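# Unload four cartons from pallet onto taped table area

## Task

Transfer every one of the four cartons from the pallet to the table. Each must lie flat, stay fully inside the blue tape outline, rest on the table rather than on another carton, and keep the face that was on top at the start facing up. A carton counts only if it stays put without the robot holding it. At the end, release the cartons and move the tool away from them.

## Robot and tools

Robot: one six-joint arm (UR12e type) with a vacuum tool of four suction cups on two air channels. Measured from the cup point along its own axes, the cups sit at x = -35 and +35 mm; the pair at y = -70 mm is channel a and the pair at y = +70 mm is channel b. Each cup is 36 mm across, and the tool body reaches 148 mm either way along y. The cups point along the cup point's +z. The cup point is the centre of the four rims when nothing is touching them.

Scene frame: origin on the table surface under the arm base, +z up, +y to the left when facing along +x. The base may sit slightly tilted. Positions are in metres and orientation is a wxyz quaternion.

execute_actions(actions): a list of actions that run one after another. Each action holds up to 15 rows, each row lasting 1/30 s. If fewer than 15 rows are given, the last row repeats to fill out the action. A row is 8 numbers, each in [-1, 1]: dx, dy, dz, rx, ry, rz, suction_a, suction_b. The first six are an offset, not a pose. They are measured in the cup point's own axes from where the cup point was measured when that action began; for the first action of a call, that is the last pose a result reported. Every row in an action is relative to the same starting pose, so rows do not add up. Scale: 1.0 equals 0.6 m for dx, dy, dz and 180 degrees for rx, ry, rz, which together form one rotation vector. suction_a and suction_b set each channel's vacuum as a fraction of full (+1 is about 75 kPa below ambient); 0.01 or less switches the channel off, and a setting stays until changed. An empty list only returns state and images. Each step, the commanded pose is clipped to at most 100 mm and 16 degrees from the measured pose, and after an action the arm goes no further than the last clipped pose, so long moves need several actions. Position wins over orientation when both cannot be met. Motion trails commands by about 0.17 s.

move(target, speed, stop_force, blocking): drives the cup point in a straight line toward one target. target is one 8-number row in the same layout and scale, an offset in cup point axes from the pose in the most recent result that shows one; the two suction numbers are applied at the start. speed is in m/s, 0.002 to 0.5, default 0.25; rotation is capped at twice that in rad/s. The path takes 0.5 to 10 s and halts short if it would take longer. It ignores obstacles, and the real motion can lag, drift or overshoot speed, notably near full reach. stop_force (N, 13 to 80, not accepted in the first 0.2 s) ends the path once the wrist senses that much extra push against the direction of travel for two steps; the arm backs up two steps and holds. Use it only at low speed, and not on moves that rotate the tool; leave it out when lifting away from something you press on. blocking=false returns after 0.5 s while motion goes on; it cannot be combined with stop_force. The result adds a move: line: done, off_target, moving, held, fault or contact, plus limits=paced (pose clipped) or limits=held (steps blocked), and the remaining distance to target.

wait(seconds): 0 to 10; the arm keeps its last command and a running move continues. stop(): brakes a running move. zoom_image(camera, region): region is [x0, y0, x1, y1] in image pixels, at most 504 by 504. Cameras: cam_head_left, cam_head_right, cam_high, cam_low (896x504) and cam_wrist (504x504 fisheye). read_manual(section) returns licence text only. finished_scene(scene) ends the current scene with that number; it cannot be undone.

Results: the state line gives cup point position, quaternion and velocities; printed position may be off at long reach. Hand target is the pose the controller is currently heading for. A pose unreachable line means the clearance check altered or blocked a command. Step readings list positions, with HELD on clipped steps. Wrist force and torque are in cup point axes, with offsets up to about 5.5 N, noise up to 3.4 N, saturating near 100 N; pressing on a surface shows force pointing back into the arm. suction_measured_a and suction_measured_b show reached vacuum; part_present_a/b turn 1 at 0.54 and back to 0 below 0.49. A good seal reads up to 0.17 under the command (0.27 with both channels on); near 0 means no seal.

Gripping: put both cups of a channel fully on a smooth flat face, away from edges, seams and holes. If one cup of an active channel is open, the other channel loses vacuum too. Cups shorten under vacuum, so a held carton is up to 12 mm nearer the tool. To release, set the carton down on its support, turn both channels off, then lift more than 15 mm. A cup sealed on the table pins the tool; switch that channel off.

Cautions: the arm is stiff, so commanding even slightly past a firm contact can fault. A joint torque at its limit (shoulder 297, elbow 135, wrists 48.6 N m) or any outside force of 150 N freezes the arm for 10 s and drops the rest of the call. Motors warn at 70 °C and brake at 85 °C. Cartons may be nudged by outside pushes now and then. Never let a carton fall, slam, or leave the table; approach and place slowly.

Each tool is called after "Emit:" as a command line: name --argument value for each argument, lists and objects as JSON in quotes; but a table of rows of numbers goes row by row, as --pt "numbers of a row", without its own name.

## Session

Emit:
execute_actions --actions '[]'

Scene clock: 0.00 s.
end_effector_position=(+0.6284, +0.0145, +0.4846) suction_measured_a=0.01 part_present_a=0 suction_measured_b=0.01 part_present_b=0 end_effector_quat_wxyz=(+0.000, +0.699, +0.715, +0.001) end_effector_velocity=(-0.000, +0.001, -0.001) end_effector_angular_velocity=(-0.000, +0.001, +0.001)
Joint positions: [-0.28  -1.703  1.857 -1.726 -1.571 -1.851]
Joint velocities: [ 0.001  0.     0.001 -0.    -0.001 -0.   ]
Motor temperatures (°C, as the motors report them): [23 19 20 31 29 28]
Wrist force (N, on the end effector, along its own x y z axes, offset not removed): no reading
Wrist torque (N m, same axes, about the end effector's origin, offset not removed): no reading
Hand target: +0.628, +0.014, +0.485; +0.000, +0.699, +0.715, +0.001

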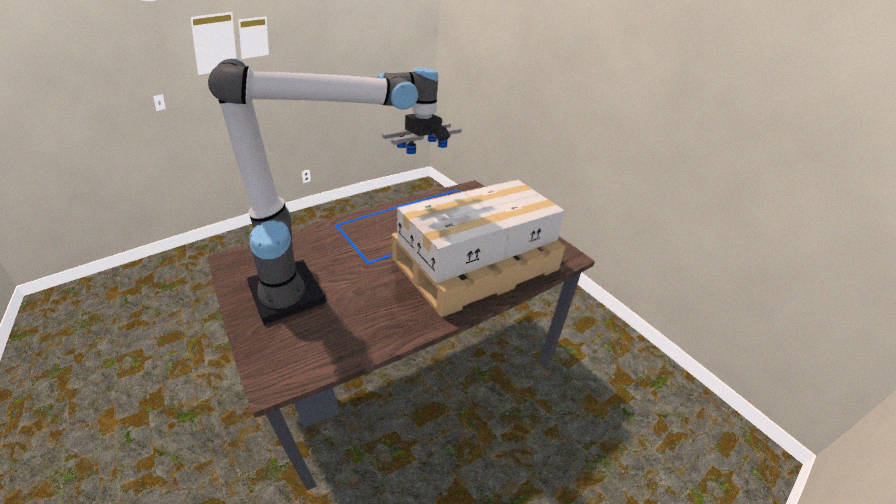

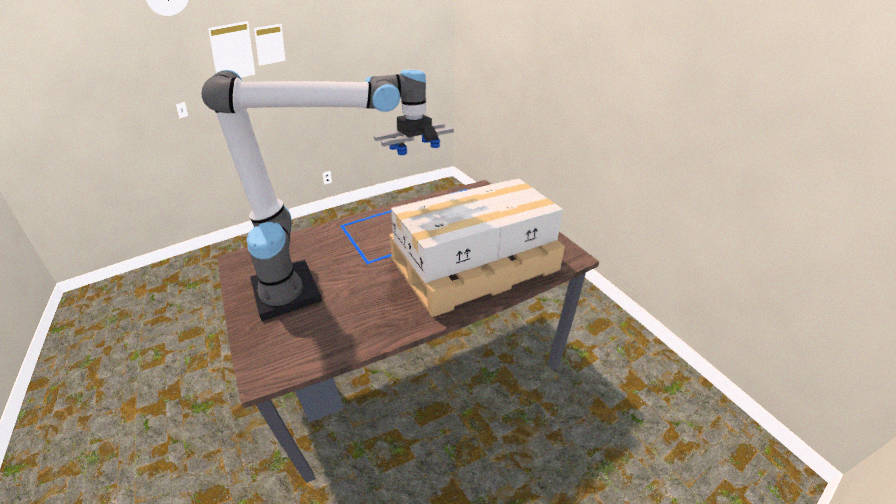

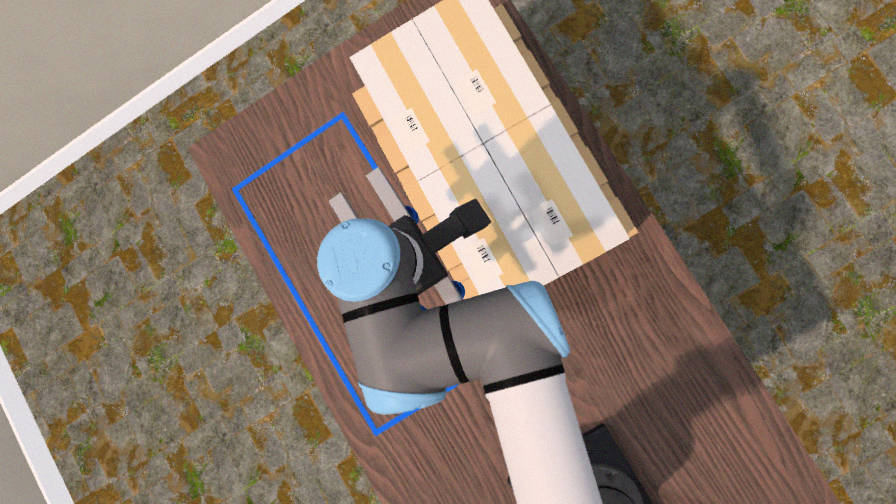

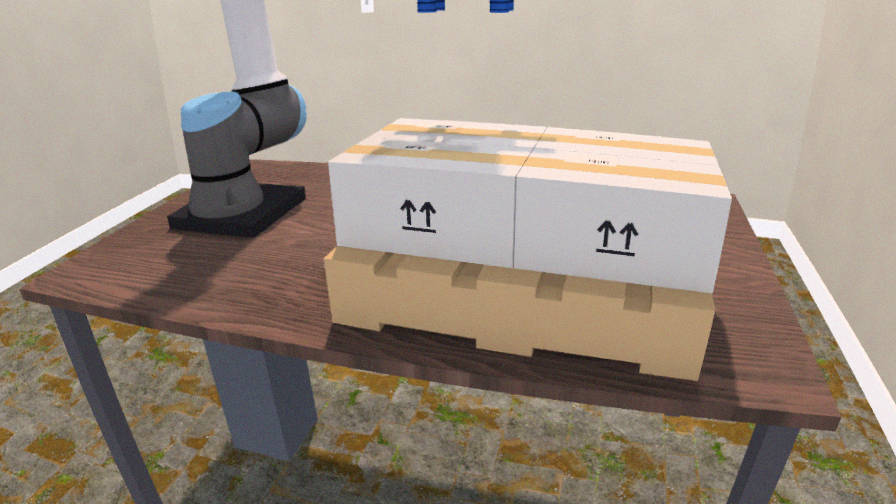

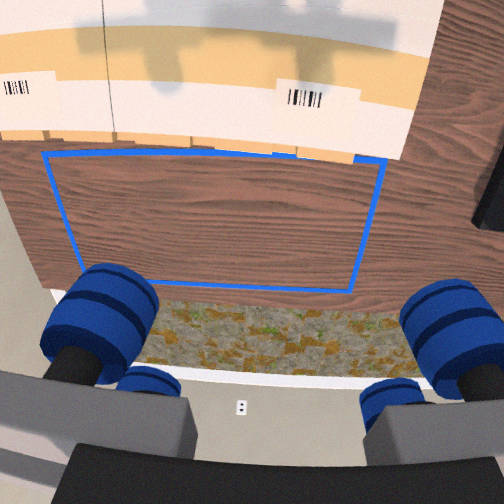

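Emit:
move --target '[-0.5,0.15,-0.2,0,0,0.0072,0,0]' --speed 0.35

Emit:
zoom_image --camera "cam_wrist" --region '[0,50,504,350]'

Scene clock: 40.97 s.
end_effector_position=(+0.7252, -0.2830, +0.6044) suction_measured_a=0.01 part_present_a=0 suction_measured_b=0.01 part_present_b=0 end_effector_quat_wxyz=(+0.000, +0.707, +0.707, +0.001) end_effector_velocity=(+0.001, -0.002, +0.001) end_effector_angular_velocity=(+0.001, +0.002, +0.001)
Joint positions: [-0.62  -1.46   1.406 -1.518 -1.571 -2.169]
Joint velocities: [-0.001  0.004 -0.006  0.004 -0.    -0.002]
Motor temperatures (°C, as the motors report them): [23 19 20 31 29 28]
Wrist force (N, on the end effector, along its own x y z axes, offset not removed): [0.3 0.7 -2.8]
Wrist torque (N m, same axes, about the end effector's origin, offset not removed): [-0.01 -0.09 0.13]
Hand target: +0.725, -0.283, +0.605; +0.000, +0.707, +0.707, +0.001
Off the commanded pose: 0.000 m, 0 deg.
move: done

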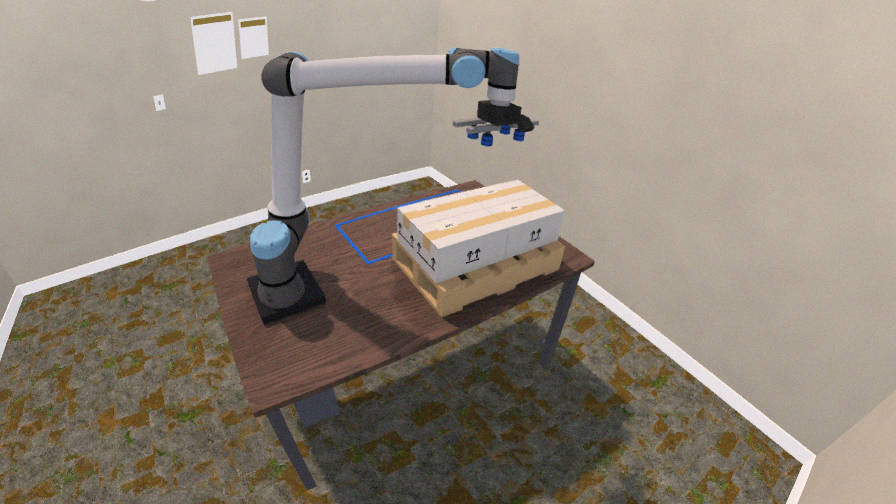

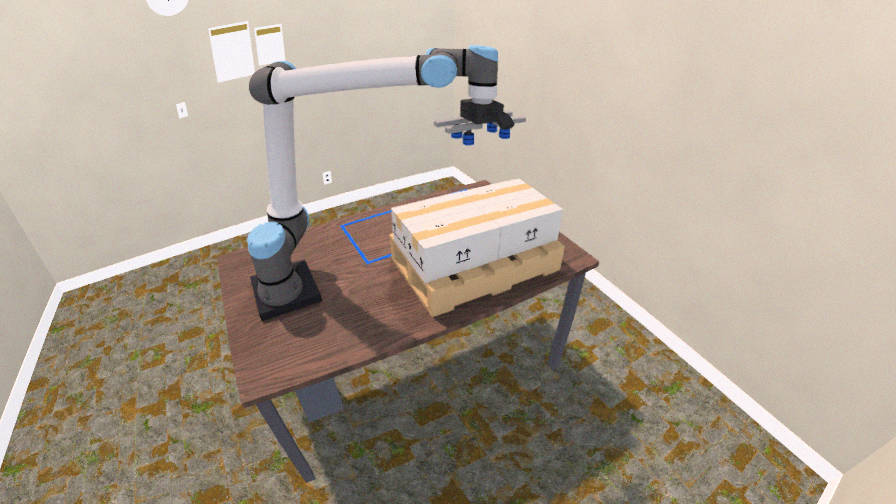

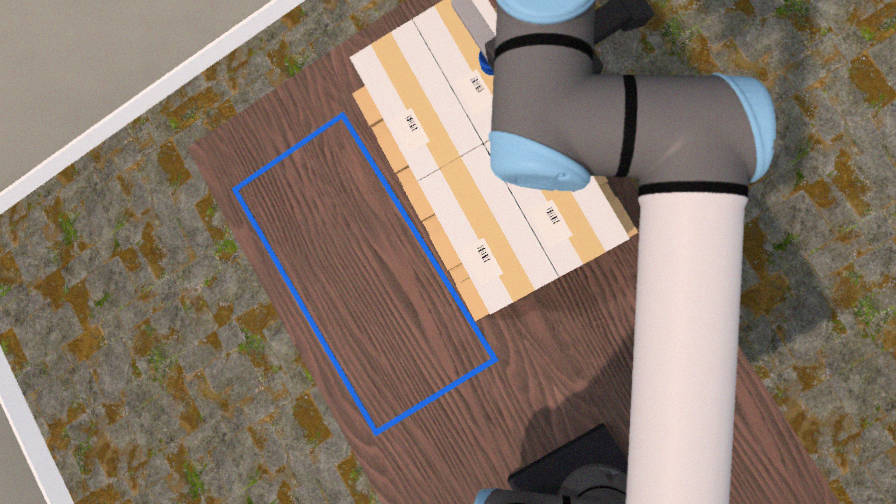

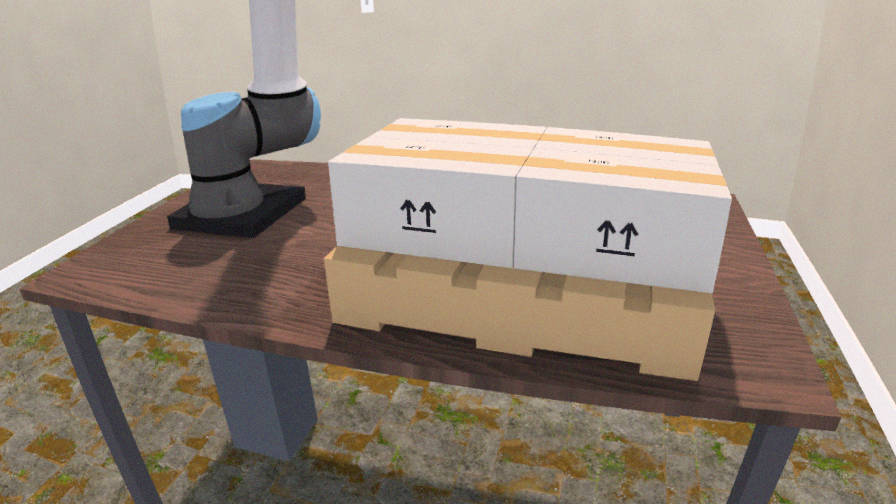

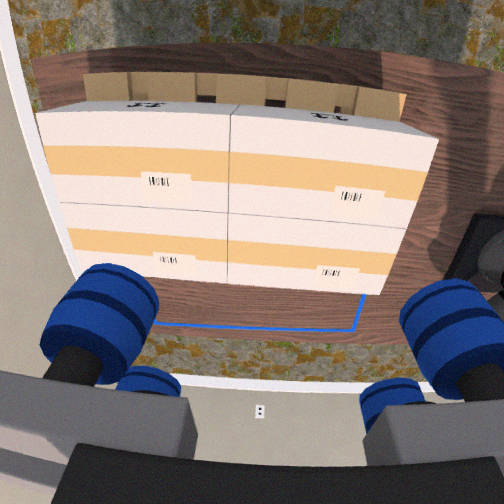

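Region (0, 50, 504, 350) of cam_wrist's 504x504 image, scaled by 1.000; it fills the top 300 rows of this view, and the rest is white.

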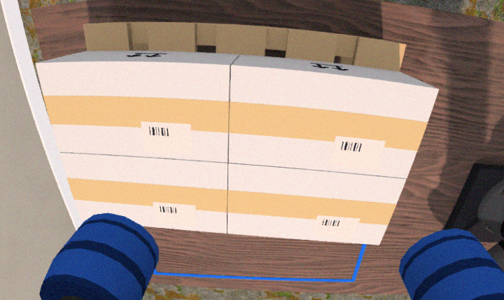

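Emit:
move --target '[0.27,-0.162,0.44,0,0,0.025,0,0]' --speed 0.3

Scene clock: 81.03 s.
end_effector_position=(+0.6280, -0.1211, +0.3407) suction_measured_a=0.01 part_present_a=0 suction_measured_b=0.01 part_present_b=0 end_effector_quat_wxyz=(+0.000, +0.734, +0.679, +0.001) end_effector_velocity=(-0.001, +0.001, -0.003) end_effector_angular_velocity=(-0.001, +0.001, -0.002)
Joint positions: [-0.489 -1.612  2.038 -1.998 -1.571 -1.959]
Joint velocities: [ 0.001  0.001  0.006 -0.006 -0.001  0.003]
Motor temperatures (°C, as the motors report them): [23 19 20 31 29 28]
Wrist force (N, on the end effector, along its own x y z axes, offset not removed): [1.5 -2.0 -2.8]
Wrist torque (N m, same axes, about the end effector's origin, offset not removed): [-0.31 -0.30 -0.03]
Hand target: +0.628, -0.121, +0.340; +0.000, +0.734, +0.679, +0.001
Off the commanded pose: 0.000 m, 0 deg.
move: done

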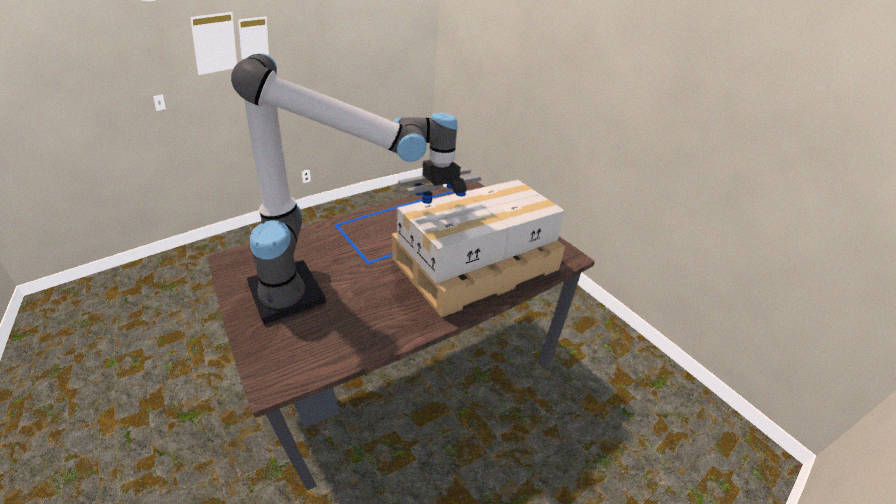

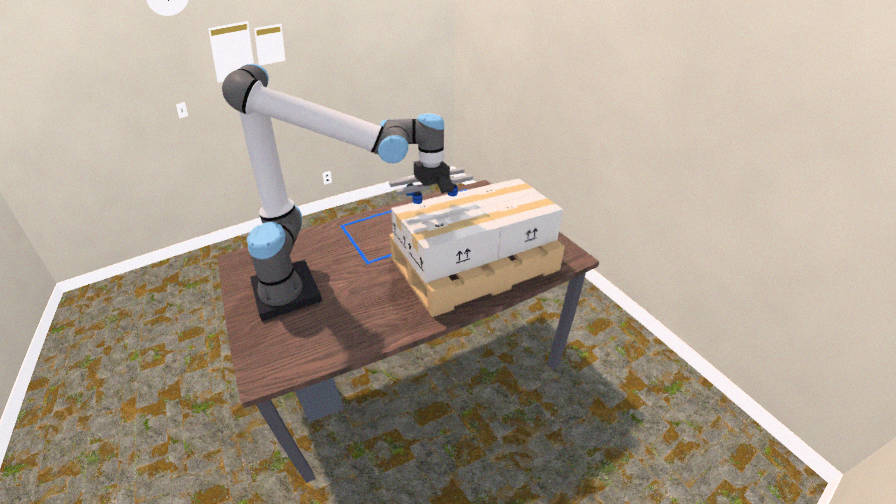

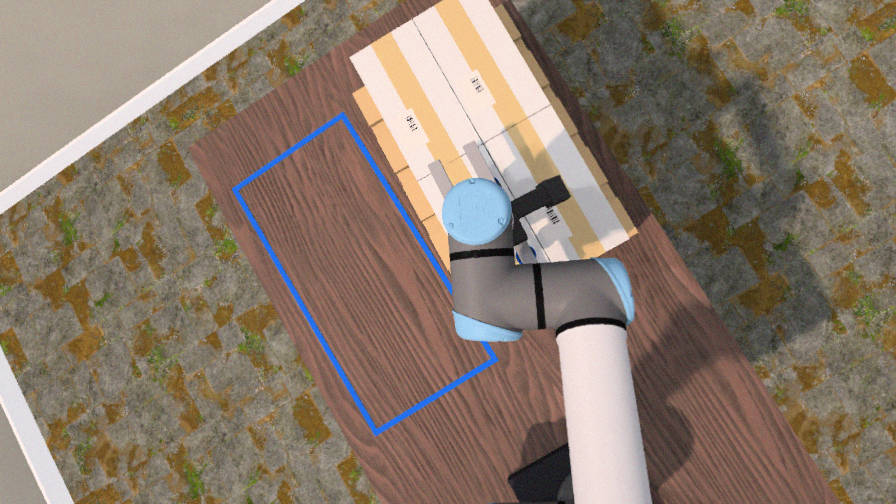

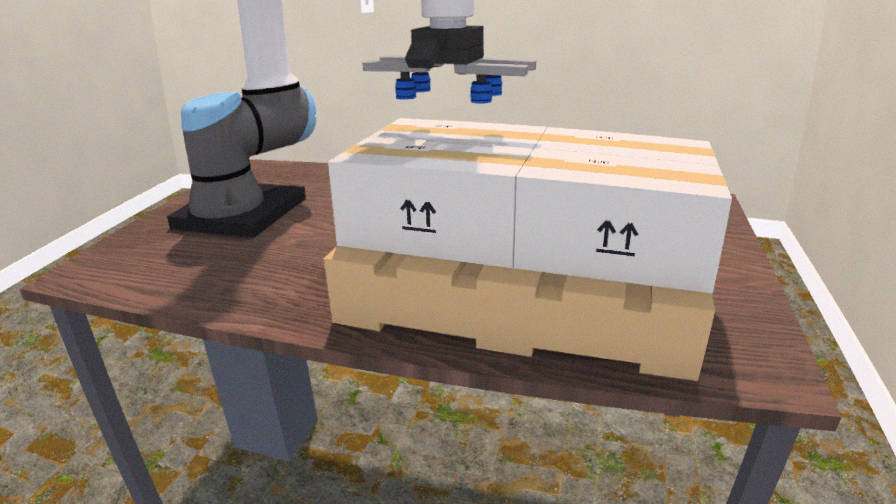

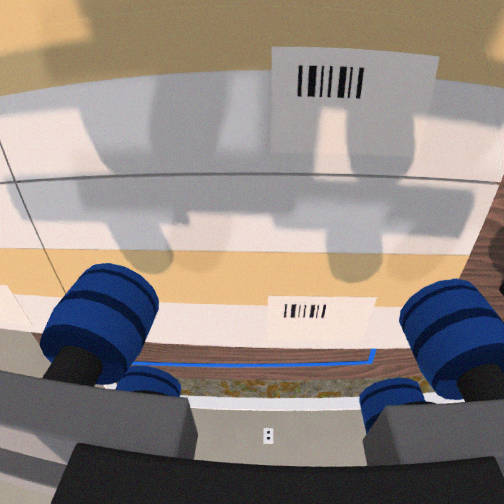

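Emit:
move --target '[0.015,0,0.075,0,0,0,0,0]' --speed 0.15

Emit:
move --target '[0,0,0.09,0,0,0,0,0]' --speed 0.02 --stop_force 15

Scene clock: 93.00 s.
end_effector_position=(+0.6287, -0.1121, +0.2960) suction_measured_a=0.01 part_present_a=0 suction_measured_b=0.01 part_present_b=0 end_effector_quat_wxyz=(+0.000, +0.734, +0.679, +0.001) end_effector_velocity=(-0.000, +0.001, -0.003) end_effector_angular_velocity=(-0.001, +0.000, +0.001)
Joint positions: [-0.476 -1.576  2.091 -2.087 -1.571 -1.946]
Joint velocities: [ 0.002  0.002  0.003 -0.006 -0.001  0.001]
Motor temperatures (°C, as the motors report them): [23 19 20 31 29 28]
Wrist force (N, on the end effector, along its own x y z axes, offset not removed): [-0.4 -3.1 -2.0]
Wrist torque (N m, same axes, about the end effector's origin, offset not removed): [-0.42 -0.06 0.17]
Hand target: +0.629, -0.112, +0.296; +0.000, +0.734, +0.679, +0.001
Off the commanded pose: 0.000 m, 0 deg.
move: done

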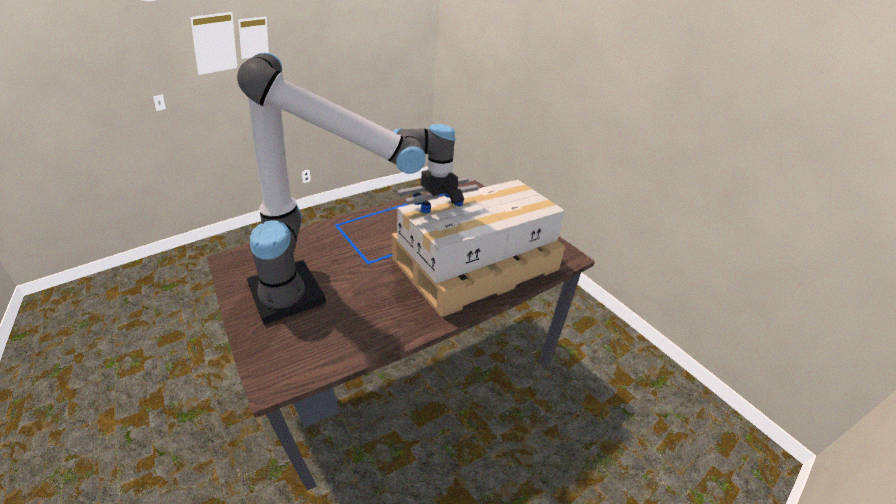

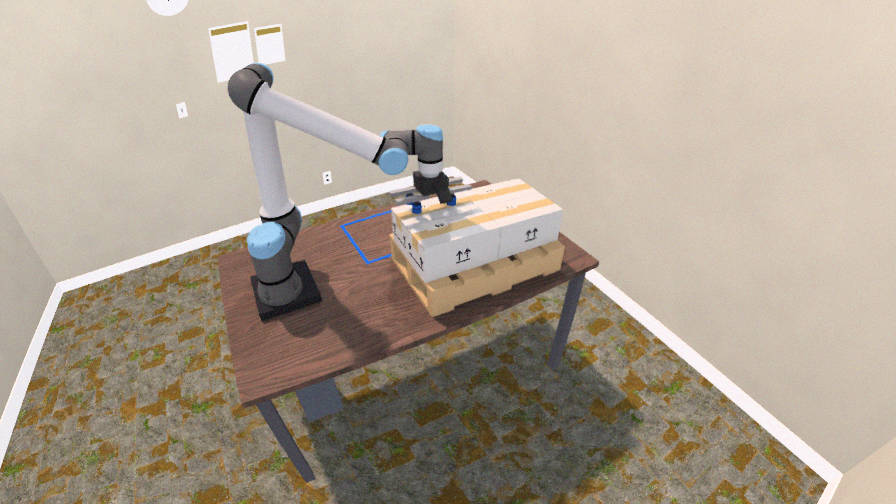

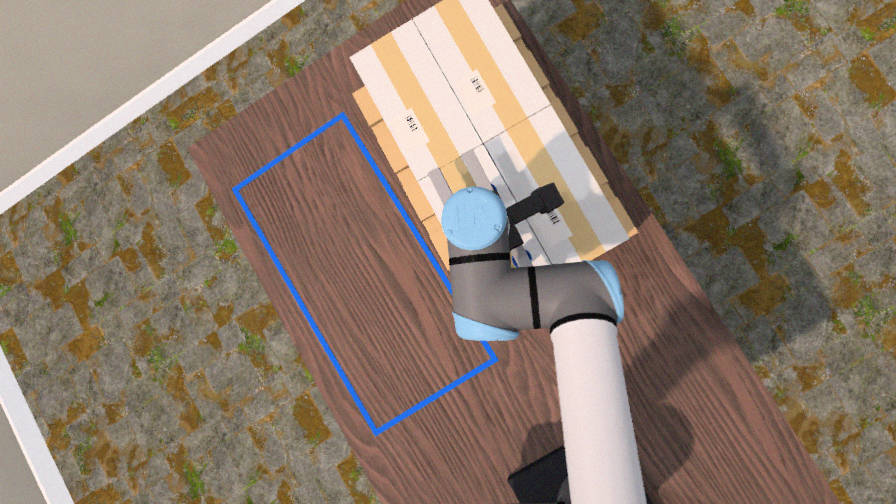

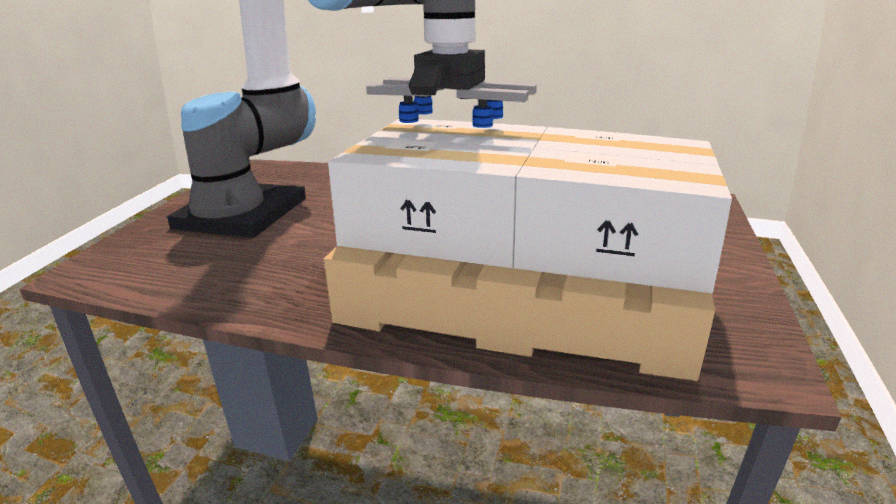

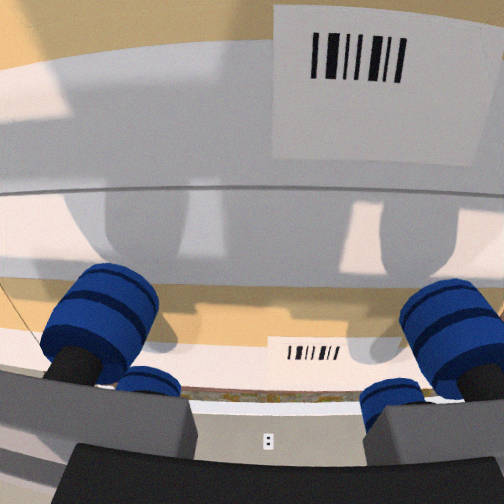

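Scene clock: 94.77 s.
end_effector_position=(+0.6287, -0.1121, +0.2687) suction_measured_a=0.01 part_present_a=0 suction_measured_b=0.01 part_present_b=0 end_effector_quat_wxyz=(+0.000, +0.734, +0.679, +0.001) end_effector_velocity=(+0.001, -0.001, +0.008) end_effector_angular_velocity=(-0.002, -0.001, -0.000)
Joint positions: [-0.476 -1.549  2.12  -2.142 -1.571 -1.946]
Joint velocities: [-0.    -0.008 -0.008  0.014 -0.001 -0.   ]
Motor temperatures (°C, as the motors report them): [23 19 20 31 29 28]
Wrist force (N, on the end effector, along its own x y z axes, offset not removed): [-1.2 -2.9 -16.7]
Wrist torque (N m, same axes, about the end effector's origin, offset not removed): [-0.26 0.15 0.19]
Hand target: +0.629, -0.112, +0.270; +0.000, +0.734, +0.679, +0.001
Off the commanded pose: 0.027 m, 0 deg.
move: contact

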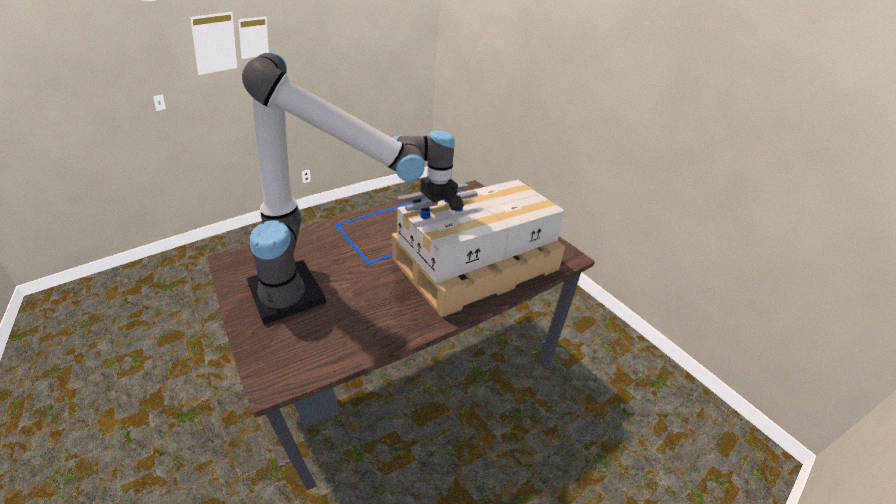

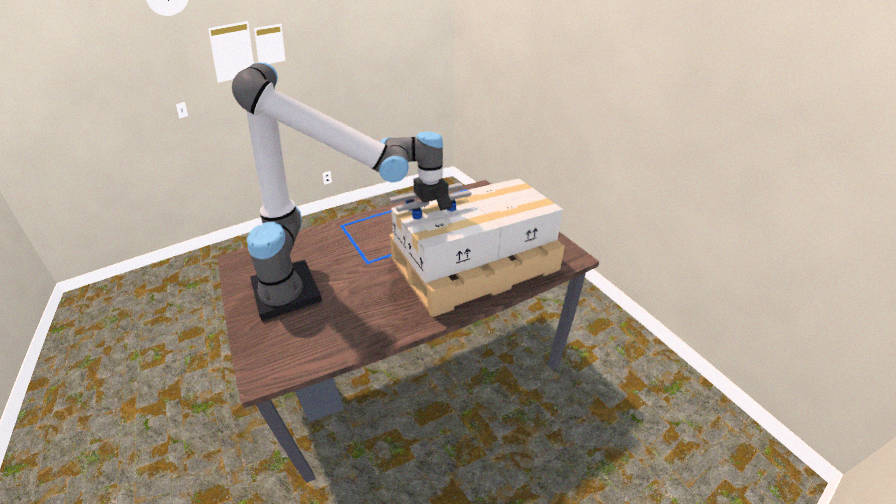

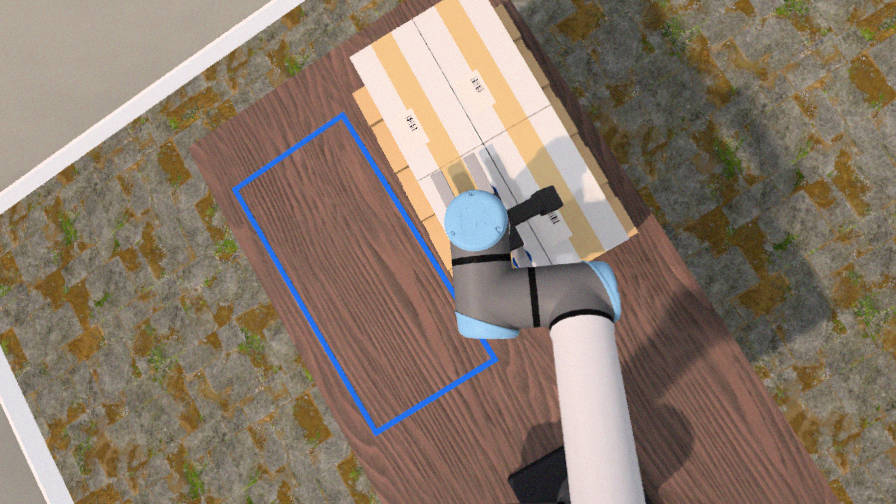

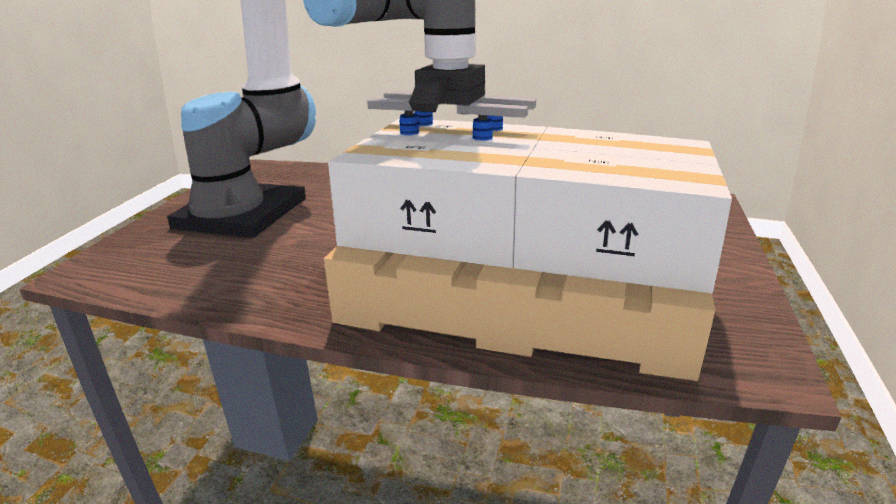

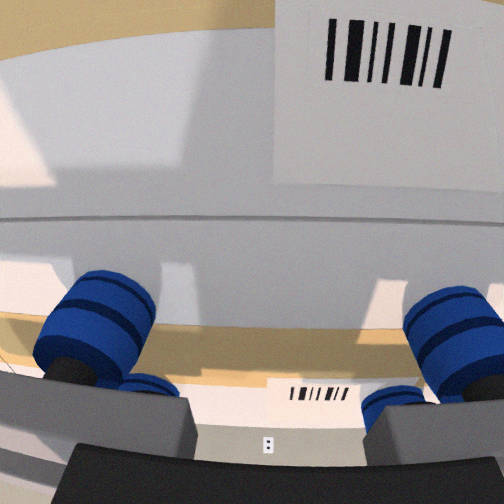

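Emit:
execute_actions --actions '[[[0,0,0.003,0,0,0,1,1]],[[0,0,0,0,0,0,1,1]]]'

Scene clock: 105.40 s.
end_effector_position=(+0.6287, -0.1121, +0.2669) suction_measured_a=0.62 part_present_a=1 suction_measured_b=0.62 part_present_b=1 end_effector_quat_wxyz=(+0.000, +0.734, +0.679, +0.001) end_effector_velocity=(+0.000, -0.000, +0.000) end_effector_angular_velocity=(+0.001, -0.001, -0.001)
Joint positions: [-0.476 -1.547  2.121 -2.146 -1.571 -1.946]
Joint velocities: [-0.001  0.    -0.001  0.     0.001  0.   ]
Motor temperatures (°C, as the motors report them): [23 19 20 31 29 28]
Wrist force (N, on the end effector, along its own x y z axes, offset not removed): [1.6 -3.3 19.5]
Wrist torque (N m, same axes, about the end effector's origin, offset not removed): [0.29 -0.29 0.17]
Hand target: +0.629, -0.112, +0.267; +0.000, +0.734, +0.679, +0.001
Off the commanded pose: 0.000 m, 0 deg.
Step readings (end_effector_position; steps 1 to 15: 1st action; 16 to 30: 2nd action):
0: (+0.6287, -0.1121, +0.2697)
1: (+0.6287, -0.1121, +0.2697)
2: (+0.6287, -0.1121, +0.2695)
4: (+0.6287, -0.1121, +0.2685)
8: (+0.6286, -0.1121, +0.2674)
15: (+0.6287, -0.1121, +0.2670)
16: (+0.6287, -0.1121, +0.2670)
17: (+0.6287, -0.1121, +0.2669)
19: (+0.6287, -0.1121, +0.2669)
23: (+0.6287, -0.1121, +0.2669)
30: end_effector_position above

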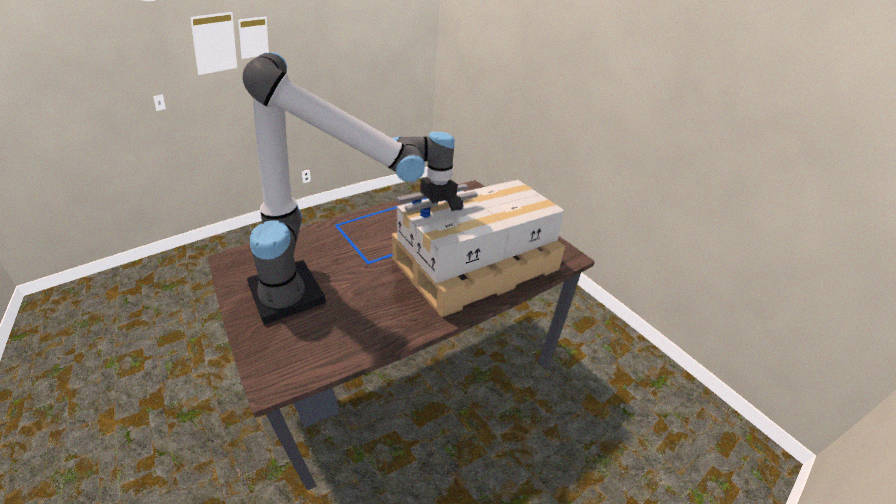

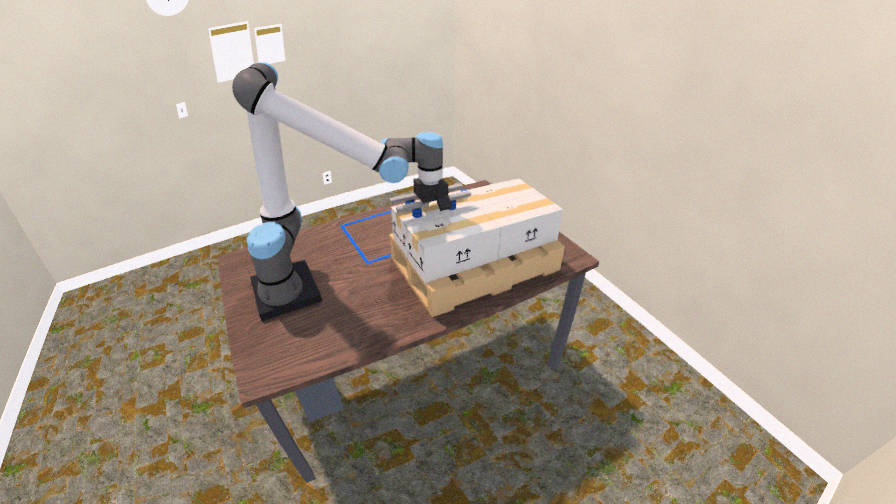

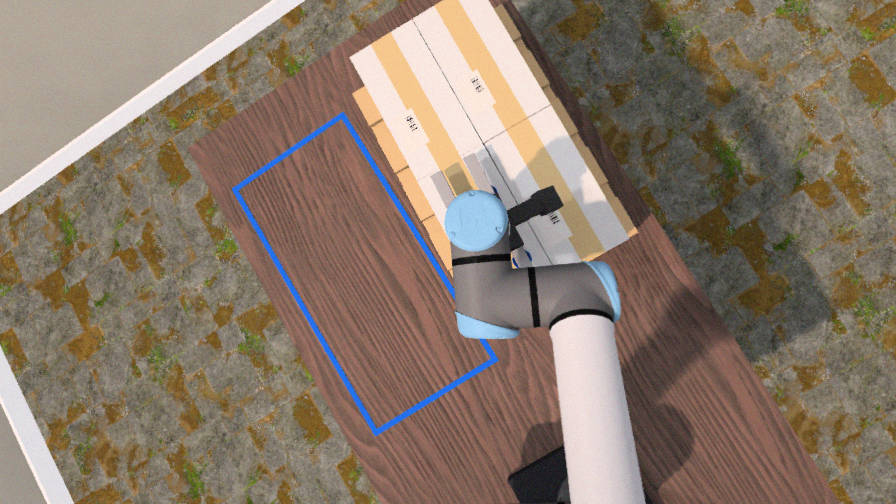

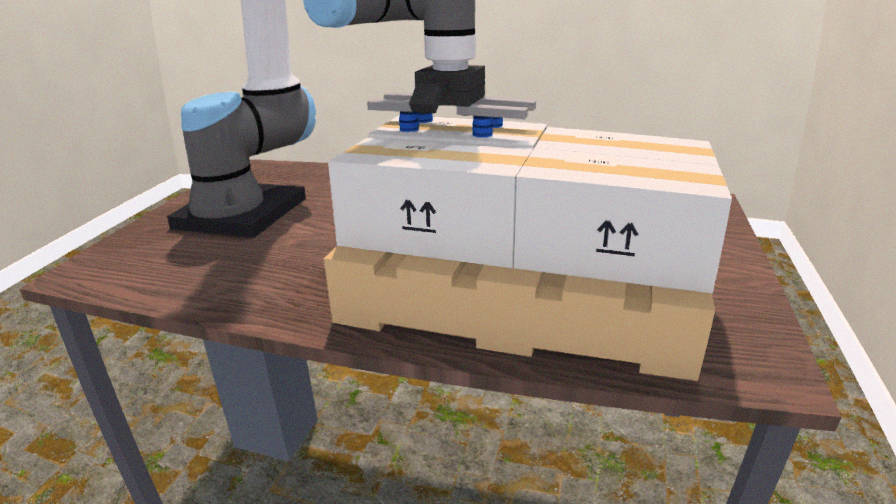

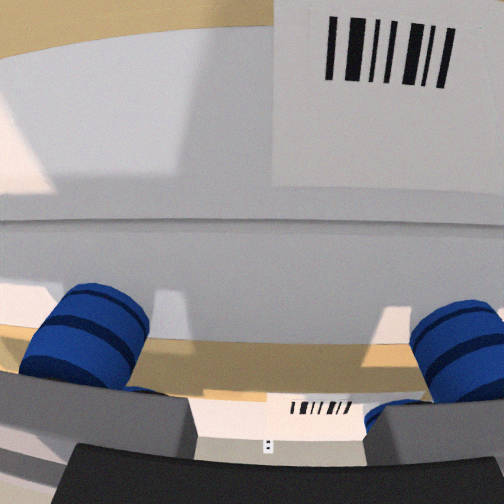

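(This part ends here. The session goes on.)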